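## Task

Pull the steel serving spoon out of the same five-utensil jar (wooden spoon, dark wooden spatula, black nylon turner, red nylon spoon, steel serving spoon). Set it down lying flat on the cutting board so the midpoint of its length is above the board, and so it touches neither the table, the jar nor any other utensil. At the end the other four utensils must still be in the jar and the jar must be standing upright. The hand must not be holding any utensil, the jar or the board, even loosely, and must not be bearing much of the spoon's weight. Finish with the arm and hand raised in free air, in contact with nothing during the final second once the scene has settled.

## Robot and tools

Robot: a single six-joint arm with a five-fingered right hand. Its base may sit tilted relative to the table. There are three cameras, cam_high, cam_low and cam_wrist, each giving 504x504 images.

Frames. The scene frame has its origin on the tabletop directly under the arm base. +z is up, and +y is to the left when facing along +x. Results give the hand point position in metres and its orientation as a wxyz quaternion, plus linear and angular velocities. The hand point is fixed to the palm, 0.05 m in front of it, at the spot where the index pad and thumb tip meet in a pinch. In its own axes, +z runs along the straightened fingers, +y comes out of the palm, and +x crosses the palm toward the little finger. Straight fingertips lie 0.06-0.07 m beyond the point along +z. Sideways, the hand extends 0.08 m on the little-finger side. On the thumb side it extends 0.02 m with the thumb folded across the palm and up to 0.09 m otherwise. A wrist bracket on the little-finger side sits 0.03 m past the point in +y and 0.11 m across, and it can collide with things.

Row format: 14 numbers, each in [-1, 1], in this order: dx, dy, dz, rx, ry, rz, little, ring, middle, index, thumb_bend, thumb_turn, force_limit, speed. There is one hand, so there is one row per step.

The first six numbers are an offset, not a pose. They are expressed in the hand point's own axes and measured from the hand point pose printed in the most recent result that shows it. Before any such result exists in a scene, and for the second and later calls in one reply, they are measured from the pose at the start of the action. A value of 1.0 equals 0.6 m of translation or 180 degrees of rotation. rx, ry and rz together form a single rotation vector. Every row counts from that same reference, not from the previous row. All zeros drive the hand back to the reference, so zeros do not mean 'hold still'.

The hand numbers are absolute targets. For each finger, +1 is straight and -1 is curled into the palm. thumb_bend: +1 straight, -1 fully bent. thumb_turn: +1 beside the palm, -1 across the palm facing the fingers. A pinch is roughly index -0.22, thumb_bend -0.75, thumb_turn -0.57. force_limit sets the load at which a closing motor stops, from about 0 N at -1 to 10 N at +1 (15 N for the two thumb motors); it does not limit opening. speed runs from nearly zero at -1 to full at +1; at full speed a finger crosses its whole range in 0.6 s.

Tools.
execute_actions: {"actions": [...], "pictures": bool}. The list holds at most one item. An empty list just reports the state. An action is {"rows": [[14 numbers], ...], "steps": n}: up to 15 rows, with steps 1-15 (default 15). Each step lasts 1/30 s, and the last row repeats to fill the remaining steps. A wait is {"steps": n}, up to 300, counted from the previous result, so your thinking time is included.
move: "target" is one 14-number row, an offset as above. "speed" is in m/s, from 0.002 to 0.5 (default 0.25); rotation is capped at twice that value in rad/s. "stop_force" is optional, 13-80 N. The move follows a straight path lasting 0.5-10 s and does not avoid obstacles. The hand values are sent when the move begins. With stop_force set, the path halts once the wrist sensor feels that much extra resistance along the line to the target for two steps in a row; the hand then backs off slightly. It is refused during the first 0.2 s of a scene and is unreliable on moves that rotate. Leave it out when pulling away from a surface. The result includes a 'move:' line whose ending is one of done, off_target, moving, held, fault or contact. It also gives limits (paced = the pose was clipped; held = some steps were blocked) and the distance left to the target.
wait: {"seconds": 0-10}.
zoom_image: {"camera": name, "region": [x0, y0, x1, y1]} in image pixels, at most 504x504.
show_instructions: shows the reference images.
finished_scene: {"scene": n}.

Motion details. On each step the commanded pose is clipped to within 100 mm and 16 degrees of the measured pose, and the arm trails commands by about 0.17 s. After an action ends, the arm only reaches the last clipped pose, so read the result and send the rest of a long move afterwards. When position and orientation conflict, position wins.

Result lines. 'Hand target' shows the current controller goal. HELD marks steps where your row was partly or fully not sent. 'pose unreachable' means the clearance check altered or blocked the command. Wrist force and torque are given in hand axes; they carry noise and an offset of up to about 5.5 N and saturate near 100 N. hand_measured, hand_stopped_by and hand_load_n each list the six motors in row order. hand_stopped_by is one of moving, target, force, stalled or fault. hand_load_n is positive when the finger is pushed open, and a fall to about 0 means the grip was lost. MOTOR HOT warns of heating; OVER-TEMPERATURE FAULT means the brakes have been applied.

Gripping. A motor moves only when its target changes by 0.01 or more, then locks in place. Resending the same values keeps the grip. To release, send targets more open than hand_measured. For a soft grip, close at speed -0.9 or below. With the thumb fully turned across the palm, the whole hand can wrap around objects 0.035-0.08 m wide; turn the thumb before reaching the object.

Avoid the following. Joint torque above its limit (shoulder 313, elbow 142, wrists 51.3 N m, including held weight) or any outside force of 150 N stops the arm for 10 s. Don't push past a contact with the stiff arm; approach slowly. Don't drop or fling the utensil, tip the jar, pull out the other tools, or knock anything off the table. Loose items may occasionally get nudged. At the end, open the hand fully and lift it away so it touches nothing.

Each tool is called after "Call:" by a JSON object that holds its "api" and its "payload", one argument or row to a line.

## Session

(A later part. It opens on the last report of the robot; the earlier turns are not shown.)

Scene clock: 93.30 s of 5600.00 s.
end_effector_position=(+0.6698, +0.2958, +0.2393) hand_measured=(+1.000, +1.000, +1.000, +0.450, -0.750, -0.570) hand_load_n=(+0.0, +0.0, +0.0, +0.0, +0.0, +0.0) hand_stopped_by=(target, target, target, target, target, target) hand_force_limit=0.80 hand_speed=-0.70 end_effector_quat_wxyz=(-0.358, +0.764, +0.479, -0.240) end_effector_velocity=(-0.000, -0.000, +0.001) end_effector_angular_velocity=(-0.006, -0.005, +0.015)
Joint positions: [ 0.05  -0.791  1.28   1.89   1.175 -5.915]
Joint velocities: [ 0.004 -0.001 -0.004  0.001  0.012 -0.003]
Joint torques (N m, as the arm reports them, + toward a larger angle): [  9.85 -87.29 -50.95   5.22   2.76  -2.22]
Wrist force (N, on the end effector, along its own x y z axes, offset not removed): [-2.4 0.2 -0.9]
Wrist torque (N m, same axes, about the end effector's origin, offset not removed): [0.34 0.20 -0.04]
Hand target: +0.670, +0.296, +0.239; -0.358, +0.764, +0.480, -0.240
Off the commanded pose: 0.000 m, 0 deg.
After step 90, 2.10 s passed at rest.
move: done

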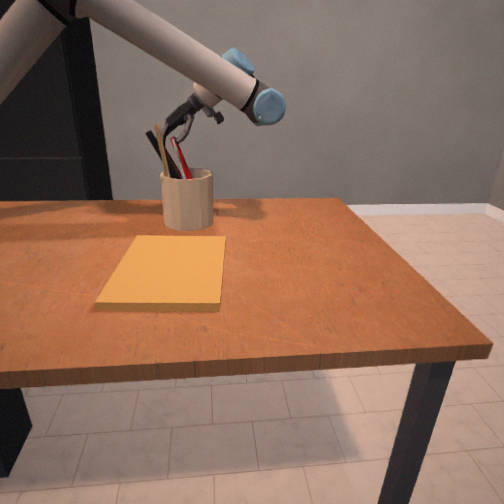

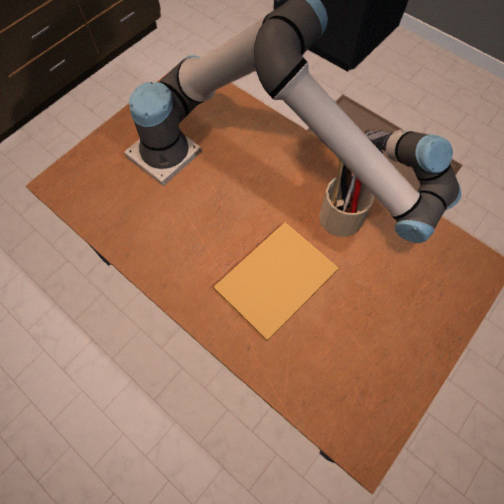

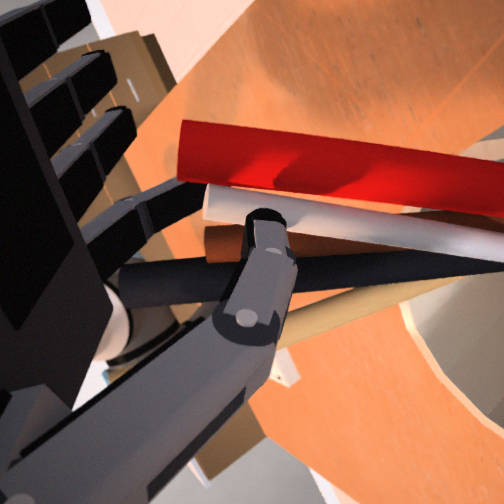

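Call:
{"api": "move", "payload": {
  "target": [0,0,0,0,0,0,1,1,1,-0.4,-0.75,-0.57,0.8,-0.7]
}}

Call:
{"api": "zoom_image", "payload": {
  "camera": "cam_high",
  "region": [125, 80, 235, 190]
}}

Scene clock: 96.80 s of 5600.00 s.
end_effector_position=(+0.6698, +0.2958, +0.2393) hand_measured=(+1.000, +1.000, +1.000, -0.076, -0.750, -0.570) hand_load_n=(+0.0, +0.0, +0.0, +11.0, +1.5, -0.5) hand_stopped_by=(target, target, target, force, target, target) hand_force_limit=0.80 hand_speed=-0.70 end_effector_quat_wxyz=(-0.358, +0.764, +0.479, -0.240) end_effector_velocity=(-0.000, -0.000, +0.001) end_effector_angular_velocity=(-0.000, +0.001, -0.000)
Joint positions: [ 0.05  -0.791  1.28   1.89   1.175 -5.915]
Joint velocities: [-0.    -0.001 -0.     0.002 -0.     0.   ]
Joint torques (N m, as the arm reports them, + toward a larger angle): [ -13.7  -113.23  -21.64    2.77   -2.97    1.8 ]
Wrist force (N, on the end effector, along its own x y z axes, offset not removed): [-1.6 -3.4 0.0]
Wrist torque (N m, same axes, about the end effector's origin, offset not removed): [0.10 0.21 -0.07]
Hand target: +0.670, +0.296, +0.239; -0.358, +0.764, +0.479, -0.240
Off the commanded pose: 0.000 m, 0 deg.
move: done

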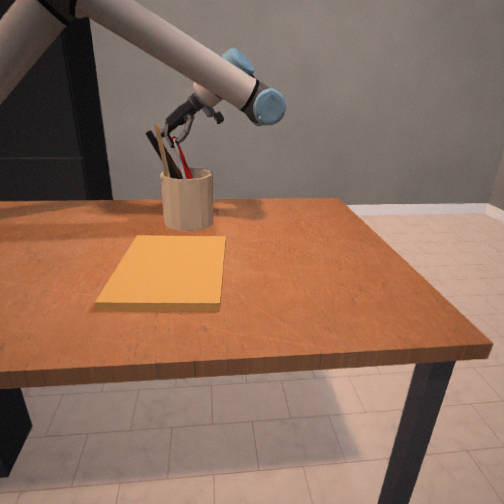

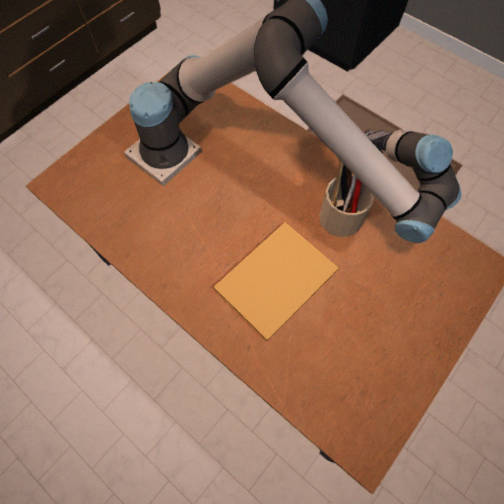

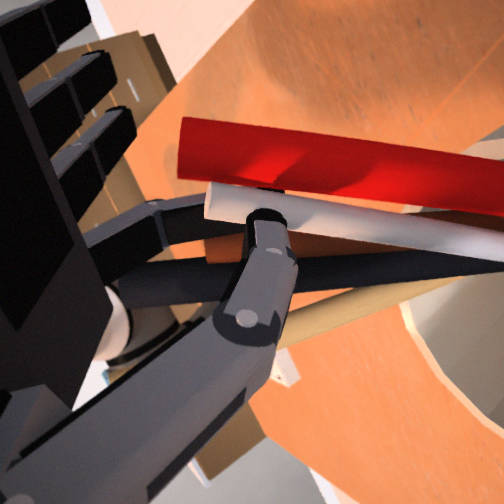

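Region (125, 80, 235, 190) of cam_high's 504x504 image, scaled by 4.582, with more detail than that image has.

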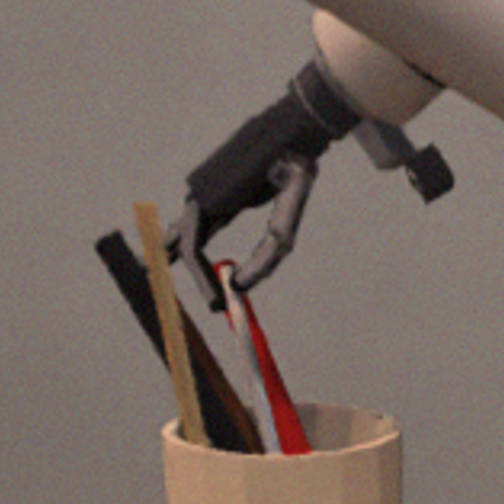

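Call:
{"api": "move", "payload": {
  "target": [0,-0.026,-0.021,0,0,0,1,1,1,-0.4,-0.75,-0.57,0.8,-0.7],
  "speed": 0.01
}}

Call:
{"api": "move", "payload": {
  "target": [0,-0.026,-0.021,0,0,0,1,1,1,-0.45,-0.75,-0.57,1,-0.7],
  "speed": 0.01
}}

Scene clock: 105.07 s of 5600.00 s.
end_effector_position=(+0.6700, +0.2962, +0.2590) hand_measured=(+1.000, +1.000, +1.000, -0.076, -0.748, -0.570) hand_load_n=(+0.0, +0.0, +0.0, +11.0, +4.5, +0.0) hand_stopped_by=(target, target, target, force, target, target) hand_force_limit=0.80 hand_speed=-0.70 end_effector_quat_wxyz=(-0.358, +0.764, +0.479, -0.240) end_effector_velocity=(+0.000, +0.000, +0.002) end_effector_angular_velocity=(-0.000, -0.001, +0.000)
Joint positions: [ 0.05  -0.806  1.27   1.916  1.175 -5.915]
Joint velocities: [ 0.    -0.002 -0.001  0.003  0.    -0.   ]
Joint torques (N m, as the arm reports them, + toward a larger angle): [  11.78 -117.31  -50.92    5.5    -4.54    1.61]
Wrist force (N, on the end effector, along its own x y z axes, offset not removed): [-1.0 4.4 3.3]
Wrist torque (N m, same axes, about the end effector's origin, offset not removed): [0.47 -0.38 0.16]
Hand target: +0.670, +0.296, +0.259; -0.358, +0.764, +0.479, -0.240
Off the commanded pose: 0.000 m, 0 deg.
After step 90, 3.03 s passed at rest.
move: done

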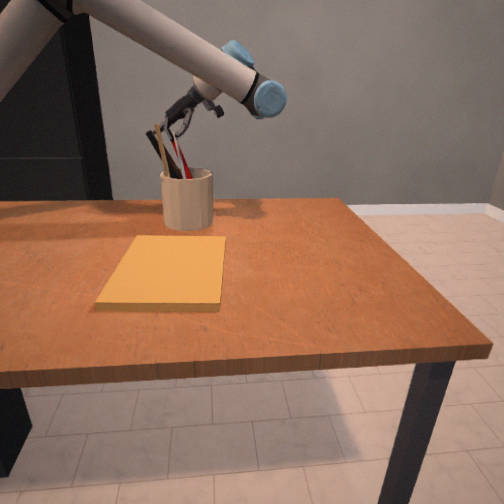

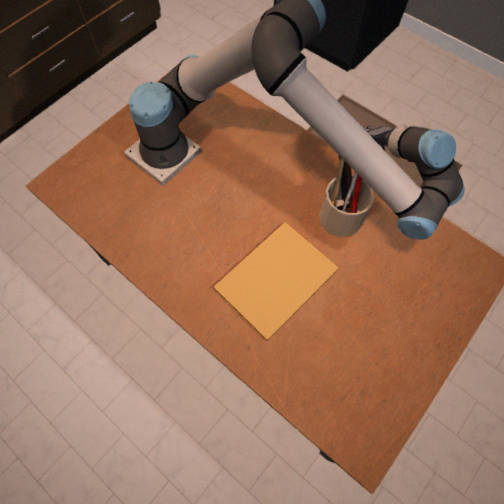

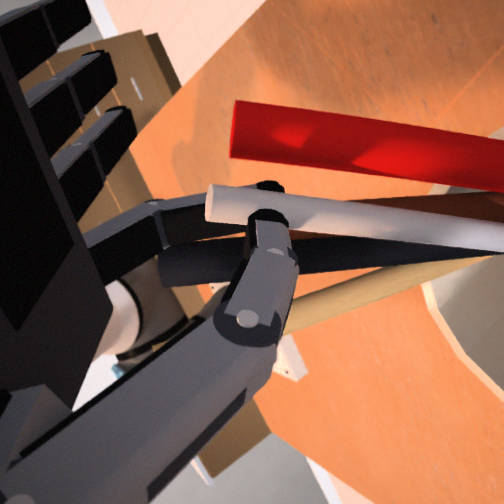

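Scene clock: 107.30 s of 5600.00 s.
end_effector_position=(+0.6702, +0.2966, +0.2788) hand_measured=(+1.000, +1.000, +1.000, -0.076, -0.746, -0.570) hand_load_n=(+0.0, +0.0, +0.0, +11.5, +6.5, +0.0) hand_stopped_by=(target, target, target, force, target, target) hand_force_limit=1.00 hand_speed=-0.70 end_effector_quat_wxyz=(-0.358, +0.764, +0.479, -0.240) end_effector_velocity=(-0.000, -0.000, +0.003) end_effector_angular_velocity=(-0.001, -0.001, -0.000)
Joint positions: [ 0.051 -0.821  1.258  1.942  1.174 -5.914]
Joint velocities: [ 0.    -0.003 -0.002  0.003  0.     0.001]
Joint torques (N m, as the arm reports them, + toward a larger angle): [  11.51 -115.92  -53.61    5.75   -4.37    1.66]
Wrist force (N, on the end effector, along its own x y z axes, offset not removed): [-2.1 -0.6 8.0]
Wrist torque (N m, same axes, about the end effector's origin, offset not removed): [-0.47 -0.12 -0.02]
Hand target: +0.670, +0.297, +0.279; -0.358, +0.764, +0.479, -0.240
Off the commanded pose: 0.000 m, 0 deg.
move: done

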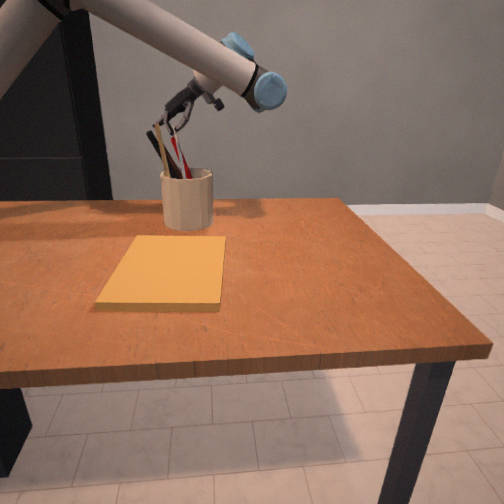

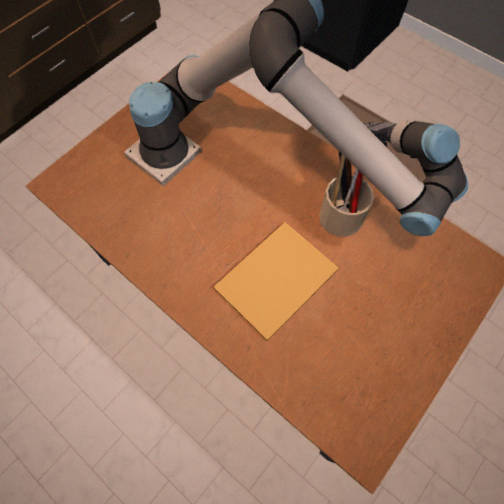

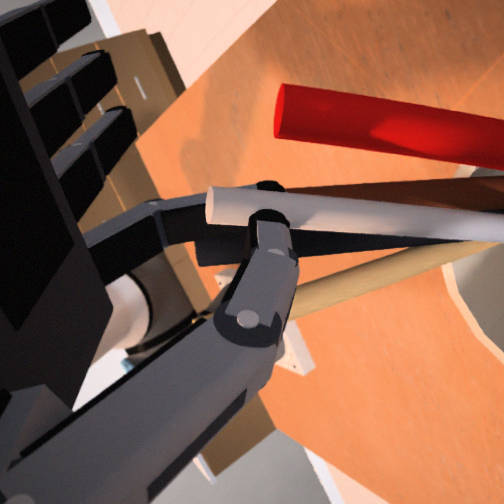

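Call:
{"api": "move", "payload": {
  "target": [-0.04,-0.054,-0.09,0.04,0,0,1,1,1,-0.5,-0.75,-0.57,1,-0.7],
  "speed": 0.02
}}

Call:
{"api": "zoom_image", "payload": {
  "camera": "cam_high",
  "region": [115, 60, 245, 190]
}}

Scene clock: 114.67 s of 5600.00 s.
end_effector_position=(+0.6802, +0.2671, +0.3382) hand_measured=(+1.000, +1.000, +1.000, -0.076, -0.746, -0.570) hand_load_n=(+0.0, +0.0, +0.0, +11.5, +6.0, +0.0) hand_stopped_by=(target, target, target, force, target, target) hand_force_limit=1.00 hand_speed=-0.70 end_effector_quat_wxyz=(-0.406, +0.740, +0.463, -0.270) end_effector_velocity=(+0.001, -0.001, +0.001) end_effector_angular_velocity=(+0.002, +0.005, +0.000)
Joint positions: [ 0.001 -0.828  1.22   2.129  1.173 -5.999]
Joint velocities: [-0.002  0.002 -0.001  0.006  0.    -0.003]
Joint torques (N m, as the arm reports them, + toward a larger angle): [ -16.07 -116.67  -52.67    5.46    3.05   -2.02]
Wrist force (N, on the end effector, along its own x y z axes, offset not removed): [-2.3 -0.3 -0.3]
Wrist torque (N m, same axes, about the end effector's origin, offset not removed): [0.02 -0.03 -0.20]
Hand target: +0.680, +0.267, +0.338; -0.406, +0.740, +0.463, -0.270
Off the commanded pose: 0.000 m, 0 deg.
After step 90, 0.70 s passed at rest.
move: done

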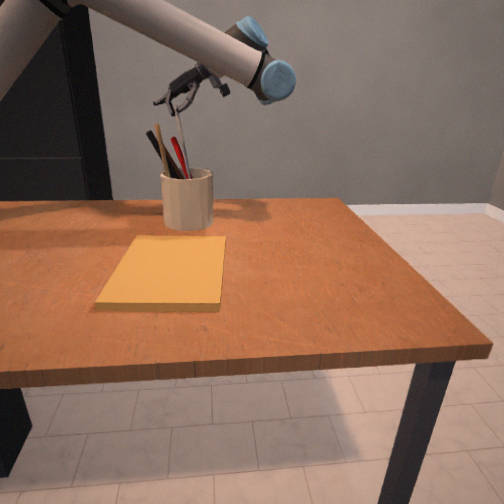

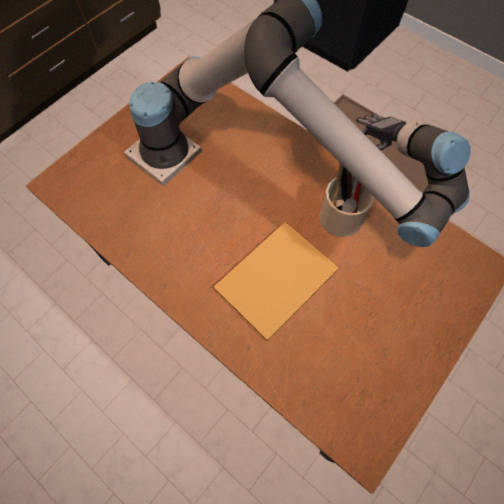

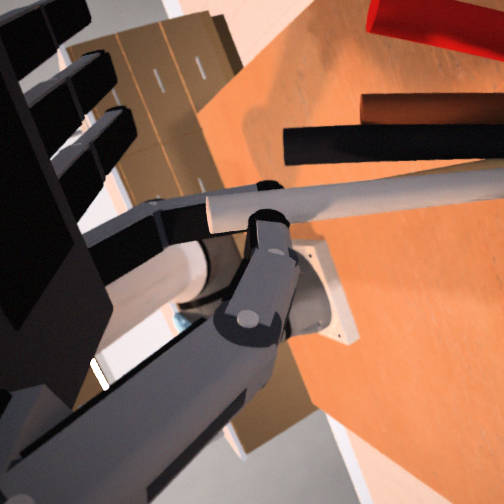

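Region (115, 60, 245, 190) of cam_high's 504x504 image, scaled by 3.877, with more detail than that image has.

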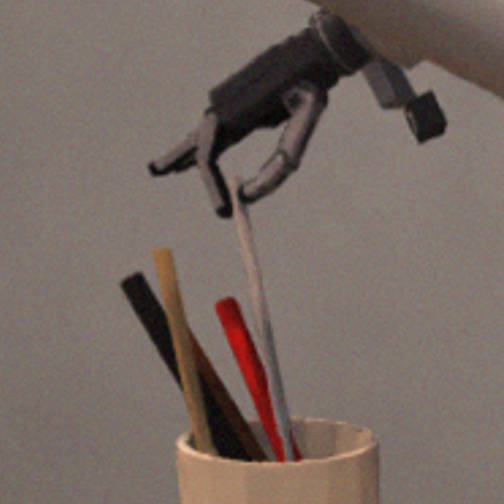

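Call:
{"api": "move", "payload": {
  "target": [-0.05,-0.158,-0.122,0,0,0,1,1,1,-0.5,-0.75,-0.57,1,-0.7],
  "speed": 0.035
}}

Call:
{"api": "zoom_image", "payload": {
  "camera": "cam_high",
  "region": [110, 30, 270, 190]
}}

Scene clock: 123.73 s of 5600.00 s.
end_effector_position=(+0.6799, +0.2374, +0.4577) hand_measured=(+1.000, +1.000, +1.000, -0.076, -0.746, -0.570) hand_load_n=(+0.0, +0.0, +0.0, +11.0, +5.5, +0.0) hand_stopped_by=(target, target, target, force, target, target) hand_force_limit=1.00 hand_speed=-0.70 end_effector_quat_wxyz=(-0.406, +0.740, +0.463, -0.270) end_effector_velocity=(-0.000, -0.001, +0.003) end_effector_angular_velocity=(-0.001, -0.003, -0.000)
Joint positions: [-0.034 -0.909  1.142  2.297  1.201 -6.021]
Joint velocities: [-0.001 -0.003 -0.003  0.002  0.001  0.   ]
Joint torques (N m, as the arm reports them, + toward a larger angle): [ -10.83 -109.42  -55.32    5.49    3.47   -1.85]
Wrist force (N, on the end effector, along its own x y z axes, offset not removed): [-5.8 -1.5 5.4]
Wrist torque (N m, same axes, about the end effector's origin, offset not removed): [-0.48 0.53 -0.32]
Hand target: +0.680, +0.237, +0.458; -0.406, +0.740, +0.463, -0.270
Off the commanded pose: 0.000 m, 0 deg.
After step 90, 2.17 s passed at rest.
move: done

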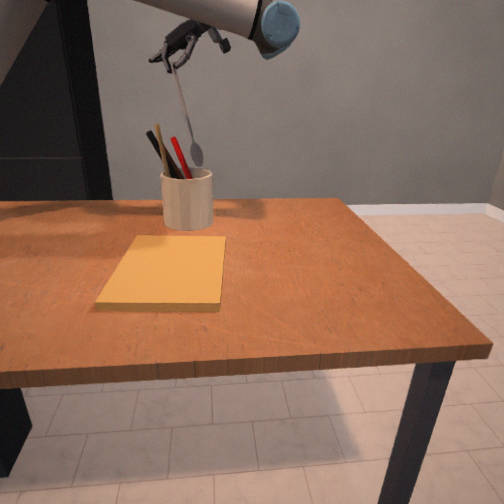

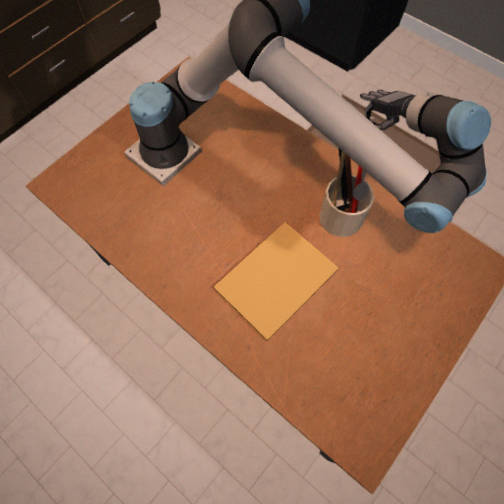

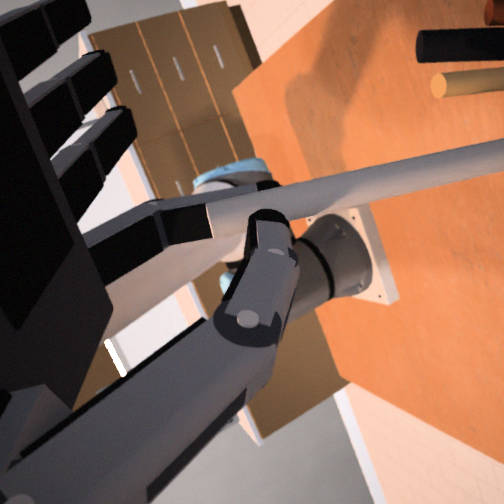

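Region (110, 30, 270, 190) of cam_high's 504x504 image, scaled by 3.150, with more detail than that image has.

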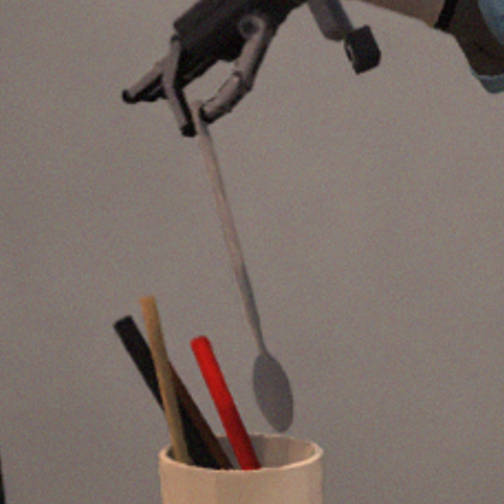

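Call:
{"api": "move", "payload": {
  "target": [-0.358,0.06,-0.16,0.011,0.378,0.233,1,1,1,-0.5,-0.75,-0.57,1,-0.7],
  "speed": 0.12
}}

Call:
{"api": "move", "payload": {
  "target": [0,0,0,0.01,0.355,0.218,1,1,1,-0.5,-0.75,-0.57,1,-0.7],
  "speed": 0.12
}}

Scene clock: 136.03 s of 5600.00 s.
end_effector_position=(+0.6796, +0.0009, +0.4828) hand_measured=(+1.000, +1.000, +1.000, -0.076, -0.746, -0.570) hand_load_n=(+0.0, +0.0, +0.0, +11.0, +5.5, +0.0) hand_stopped_by=(target, target, target, force, target, target) hand_force_limit=1.00 hand_speed=-0.70 end_effector_quat_wxyz=(-0.485, +0.865, -0.120, +0.054) end_effector_velocity=(+0.000, -0.002, -0.000) end_effector_angular_velocity=(-0.001, +0.001, -0.015)
Joint positions: [-0.601 -1.206  1.484  1.749  0.612 -5.242]
Joint velocities: [-0.005 -0.003  0.001 -0.012 -0.003  0.018]
Joint torques (N m, as the arm reports them, + toward a larger angle): [ -8.88 -86.81 -25.38   1.53  -5.23   1.63]
Wrist force (N, on the end effector, along its own x y z axes, offset not removed): [-1.3 -4.0 4.2]
Wrist torque (N m, same axes, about the end effector's origin, offset not removed): [-0.70 -0.31 -0.05]
Hand target: +0.680, +0.001, +0.483; -0.485, +0.865, -0.120, +0.054
Off the commanded pose: 0.000 m, 0 deg.
After step 90, 3.07 s passed at rest.
move: done

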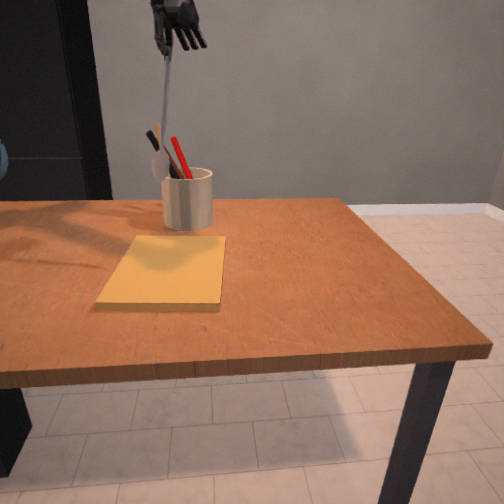

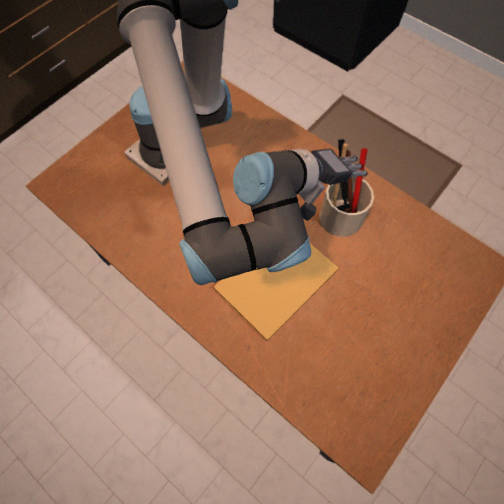

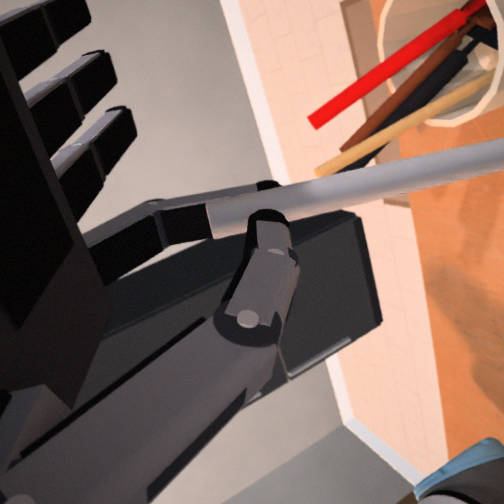

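Scene clock: 141.93 s of 5600.00 s.
end_effector_position=(+0.6795, +0.0009, +0.4827) hand_measured=(+1.000, +1.000, +1.000, -0.076, -0.746, -0.570) hand_load_n=(+0.0, +0.0, +0.0, +11.0, +5.5, +0.0) hand_stopped_by=(target, target, target, force, target, target) hand_force_limit=1.00 hand_speed=-0.70 end_effector_quat_wxyz=(-0.352, +0.613, -0.621, +0.338) end_effector_velocity=(-0.000, +0.000, +0.000) end_effector_angular_velocity=(+0.000, +0.000, -0.016)
Joint positions: [-0.5   -1.672  1.748  0.511  1.167 -3.365]
Joint velocities: [ 0.006 -0.003  0.001 -0.003  0.018  0.013]
Joint torques (N m, as the arm reports them, + toward a larger angle): [  7.65 -51.51 -33.09  -1.04   2.62   1.8 ]
Wrist force (N, on the end effector, along its own x y z axes, offset not removed): [-0.4 -1.3 5.6]
Wrist torque (N m, same axes, about the end effector's origin, offset not removed): [-0.48 -0.46 -0.06]
Hand target: +0.680, +0.001, +0.483; -0.352, +0.613, -0.621, +0.339
Off the commanded pose: 0.000 m, 0 deg.
move: done

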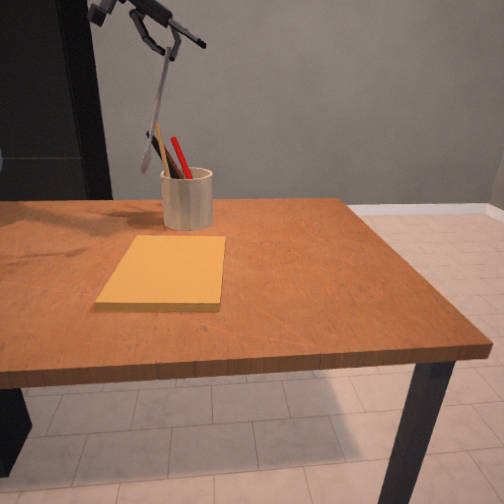

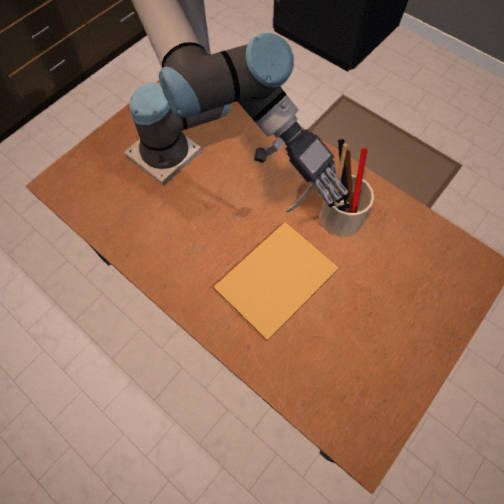

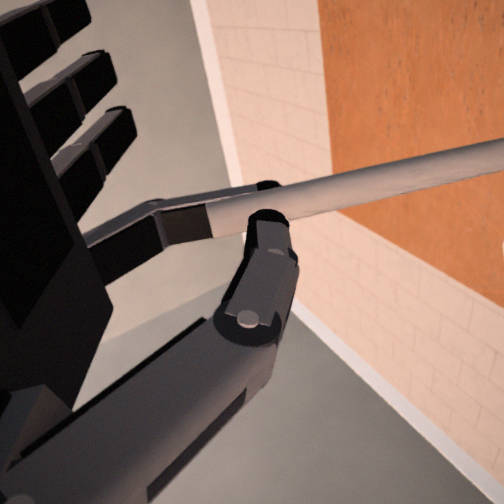

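Call:
{"api": "move", "payload": {
  "target": [0.017,0.218,0.154,0.08,0,0.06,1,1,1,-0.5,-0.75,-0.57,1,-0.7],
  "speed": 0.08
}}

Scene clock: 147.87 s of 5600.00 s.
end_effector_position=(+0.6898, -0.0056, +0.3230) hand_measured=(+1.000, +1.000, +1.000, -0.076, -0.746, -0.570) hand_load_n=(+0.0, +0.0, +0.0, +10.5, +3.5, +0.0) hand_stopped_by=(target, target, target, force, target, target) hand_force_limit=1.00 hand_speed=-0.70 end_effector_quat_wxyz=(+0.456, -0.504, +0.628, -0.379) end_effector_velocity=(+0.000, -0.000, -0.003) end_effector_angular_velocity=(+0.003, -0.005, -0.002)
Joint positions: [-0.55  -1.679  2.131 -0.13   1.101 -3.083]
Joint velocities: [-0.     0.002  0.007 -0.014  0.     0.006]
Joint torques (N m, as the arm reports them, + toward a larger angle): [-13.75 -18.88 -28.79  -2.43  -3.79   1.31]
Wrist force (N, on the end effector, along its own x y z axes, offset not removed): [-1.7 0.5 1.2]
Wrist torque (N m, same axes, about the end effector's origin, offset not removed): [0.02 0.00 -0.29]
Hand target: +0.690, -0.006, +0.323; +0.457, -0.504, +0.628, -0.379
Off the commanded pose: 0.000 m, 0 deg.
After step 90, 0.43 s passed at rest.
move: done

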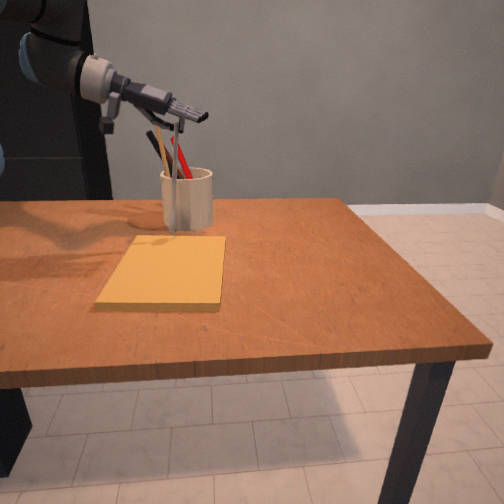

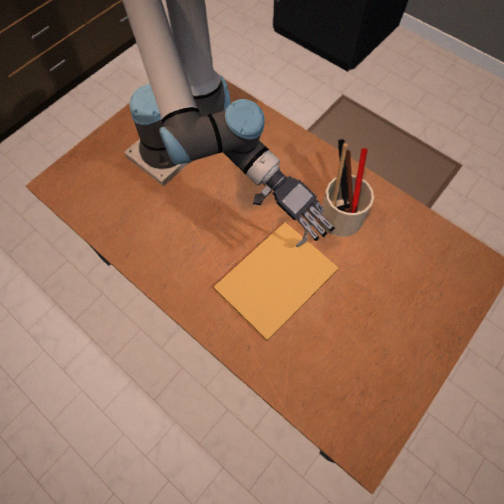

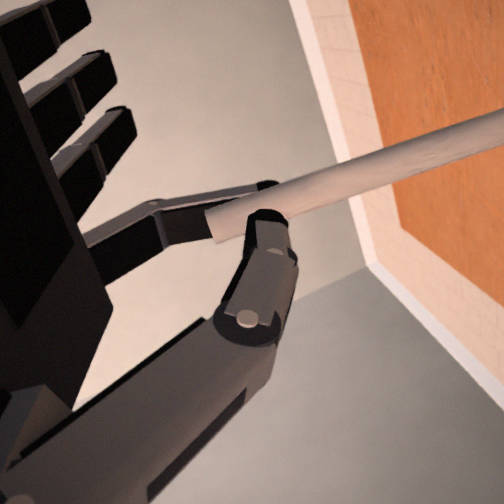

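Call:
{"api": "move", "payload": {
  "target": [0.005,0.023,0.007,0,0,0,1,1,1,-0.5,-0.75,-0.57,1,-0.7],
  "speed": 0.02
}}

Call:
{"api": "move", "payload": {
  "target": [0.157,0.016,0.017,0,0,0,1,1,1,-0.5,-0.75,-0.57,1,-0.7],
  "speed": 0.03
}}

Scene clock: 162.00 s of 5600.00 s.
end_effector_position=(+0.6896, -0.0057, +0.3086) hand_measured=(+1.000, +1.000, +1.000, -0.076, -0.746, -0.570) hand_load_n=(+0.0, +0.0, +0.0, +10.5, +3.5, +0.0) hand_stopped_by=(target, target, target, force, target, target) hand_force_limit=1.00 hand_speed=-0.70 end_effector_quat_wxyz=(+0.456, -0.504, +0.628, -0.379) end_effector_velocity=(+0.000, -0.000, -0.002) end_effector_angular_velocity=(-0.001, -0.002, +0.000)
Joint positions: [-0.55  -1.666  2.148 -0.16   1.101 -3.083]
Joint velocities: [ 0.     0.002  0.003 -0.007 -0.001  0.   ]
Joint torques (N m, as the arm reports them, + toward a larger angle): [-12.06 -20.03 -26.62  -2.92  -4.    -1.64]
Wrist force (N, on the end effector, along its own x y z axes, offset not removed): [-2.9 2.5 1.3]
Wrist torque (N m, same axes, about the end effector's origin, offset not removed): [0.34 0.14 -0.14]
Hand target: +0.690, -0.006, +0.308; +0.456, -0.504, +0.628, -0.379
Off the commanded pose: 0.000 m, 0 deg.
After step 90, 10.10 s passed at rest.
move: done

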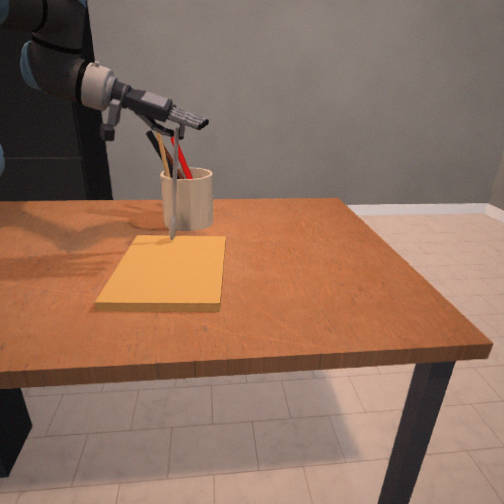

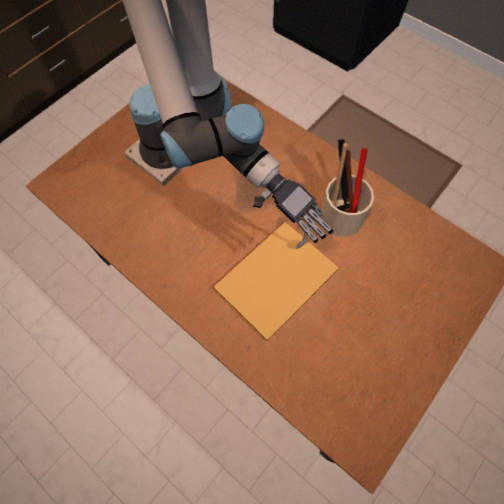

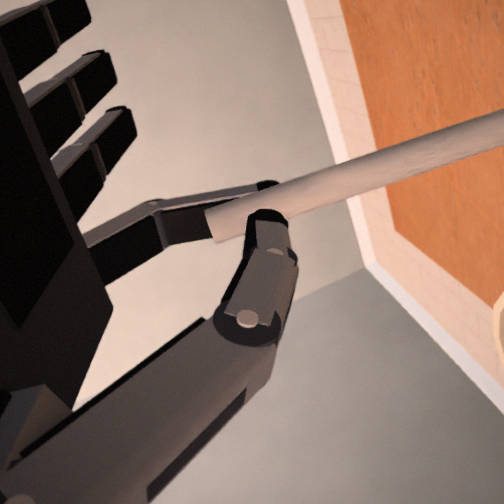

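Scene clock: 165.53 s of 5600.00 s.
end_effector_position=(+0.6895, -0.0957, +0.2786) hand_measured=(+1.000, +1.000, +1.000, -0.076, -0.750, -0.570) hand_load_n=(+0.0, +0.0, +0.0, +9.5, +1.0, -0.5) hand_stopped_by=(target, target, target, force, target, target) hand_force_limit=1.00 hand_speed=-0.70 end_effector_quat_wxyz=(+0.456, -0.504, +0.628, -0.379) end_effector_velocity=(-0.000, -0.002, -0.000) end_effector_angular_velocity=(+0.000, -0.001, -0.000)
Joint positions: [-0.727 -1.595  2.147 -0.193  0.934 -3.152]
Joint velocities: [-0.004  0.001 -0.001 -0.    -0.004 -0.001]
Joint torques (N m, as the arm reports them, + toward a larger angle): [-14.07 -19.33 -49.2   -1.25  -3.87  -1.61]
Wrist force (N, on the end effector, along its own x y z axes, offset not removed): [-1.7 -2.5 3.6]
Wrist torque (N m, same axes, about the end effector's origin, offset not removed): [0.11 -0.03 -0.07]
Hand target: +0.689, -0.096, +0.278; +0.456, -0.504, +0.628, -0.379
Off the commanded pose: 0.000 m, 0 deg.
move: done

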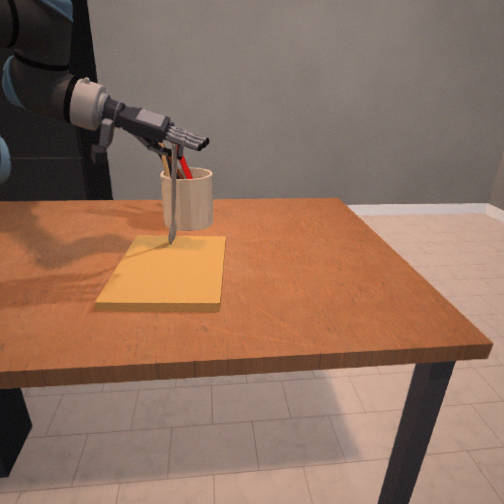

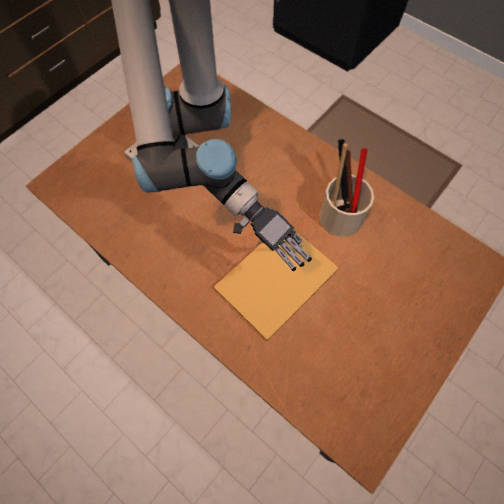

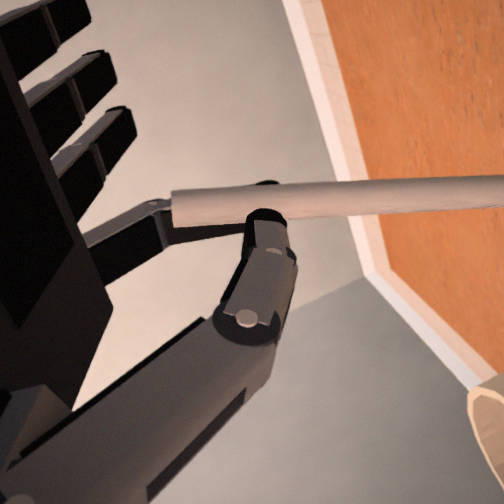

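Call:
{"api": "move", "payload": {
  "target": [0.153,0.046,0.026,0,0,0,1,1,1,-0.55,-0.75,-0.57,1,-0.7],
  "speed": 0.035
}}

Call:
{"api": "move", "payload": {
  "target": [0.127,0.12,0.047,0,0,0,1,1,1,-0.55,-0.75,-0.57,1,-0.7],
  "speed": 0.035
}}

Scene clock: 173.23 s of 5600.00 s.
end_effector_position=(+0.6894, -0.1798, +0.2306) hand_measured=(+1.000, +1.000, +1.000, -0.080, -0.748, -0.570) hand_load_n=(+0.0, +0.0, +0.0, +9.0, +2.5, -0.5) hand_stopped_by=(target, target, target, force, target, target) hand_force_limit=1.00 hand_speed=-0.70 end_effector_quat_wxyz=(+0.456, -0.504, +0.628, -0.379) end_effector_velocity=(+0.000, -0.002, -0.002) end_effector_angular_velocity=(-0.000, +0.001, +0.000)
Joint positions: [-0.863 -1.478  2.131 -0.253  0.808 -3.218]
Joint velocities: [-0.003  0.004 -0.001 -0.002 -0.003 -0.002]
Joint torques (N m, as the arm reports them, + toward a larger angle): [-14.41 -29.44 -51.21  -1.7   -4.75  -2.19]
Wrist force (N, on the end effector, along its own x y z axes, offset not removed): [-3.5 0.8 2.9]
Wrist torque (N m, same axes, about the end effector's origin, offset not removed): [0.05 0.18 -0.08]
Hand target: +0.689, -0.180, +0.230; +0.456, -0.504, +0.628, -0.378
Off the commanded pose: 0.000 m, 0 deg.
After step 90, 1.53 s passed at rest.
move: done

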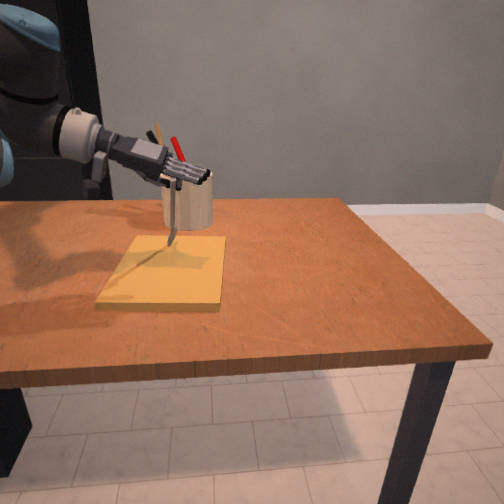

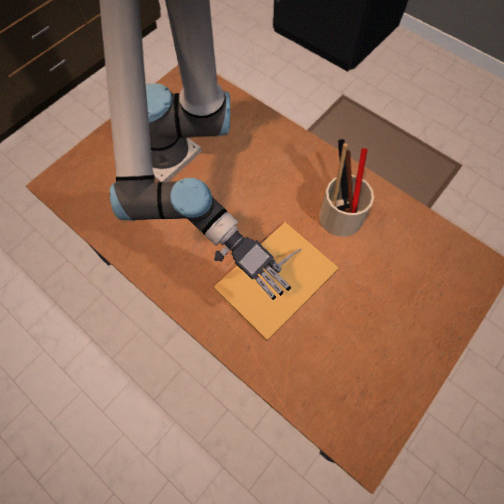

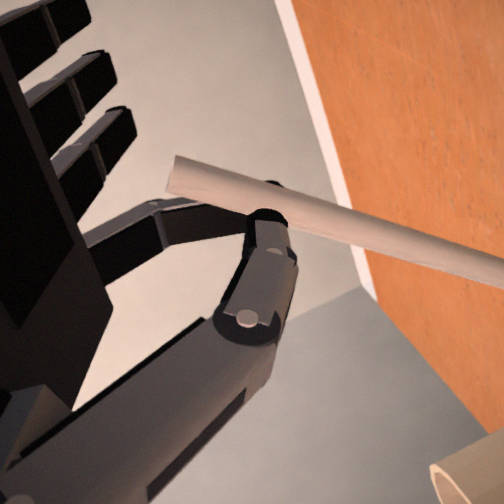

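Scene clock: 176.73 s of 5600.00 s.
end_effector_position=(+0.6899, -0.2398, +0.1405) hand_measured=(+1.000, +1.000, +1.000, -0.082, -0.750, -0.570) hand_load_n=(+0.0, +0.0, +0.0, +0.0, +0.0, +0.0) hand_stopped_by=(target, target, target, force, target, target) hand_force_limit=1.00 hand_speed=-0.70 end_effector_quat_wxyz=(+0.456, -0.504, +0.628, -0.379) end_effector_velocity=(-0.000, -0.001, -0.001) end_effector_angular_velocity=(-0.001, -0.000, +0.001)
Joint positions: [-0.941 -1.306  2.134 -0.394  0.737 -3.263]
Joint velocities: [-0.001  0.002 -0.001 -0.001 -0.002 -0.002]
Joint torques (N m, as the arm reports them, + toward a larger angle): [ -8.75 -37.44 -44.    -1.97  -4.53  -1.37]
Wrist force (N, on the end effector, along its own x y z axes, offset not removed): [-1.2 4.5 0.8]
Wrist torque (N m, same axes, about the end effector's origin, offset not removed): [0.66 -0.19 0.05]
Hand target: +0.690, -0.240, +0.140; +0.456, -0.504, +0.628, -0.379
Off the commanded pose: 0.000 m, 0 deg.
move: done

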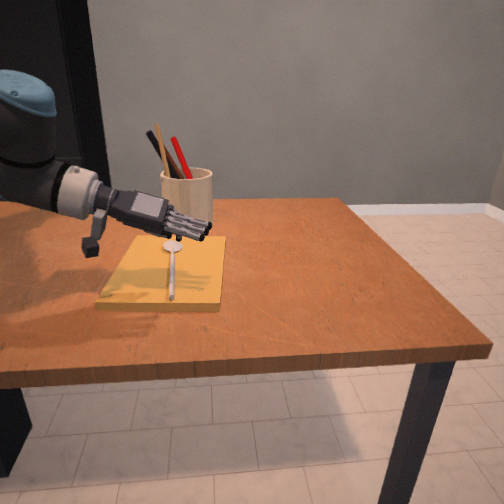

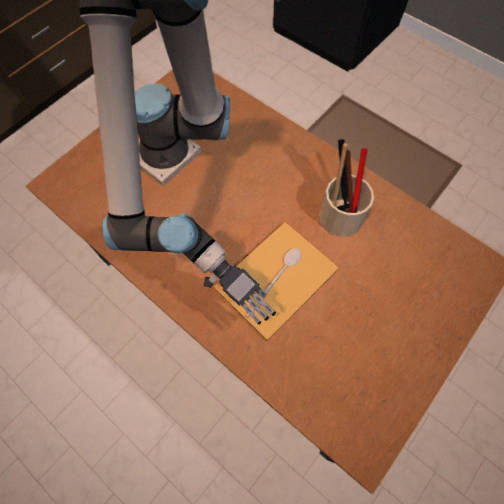

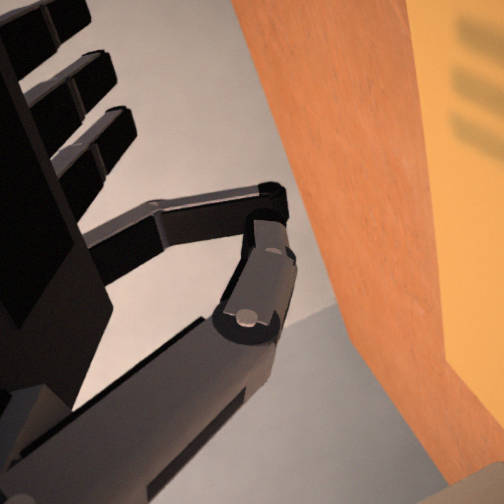

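The spoon slipped out early, but it landed flat on the board and the hand is clear.

Call:
{"api": "finished_scene", "payload": {
  "scene": 2
}}

The scene is finished: the task was done.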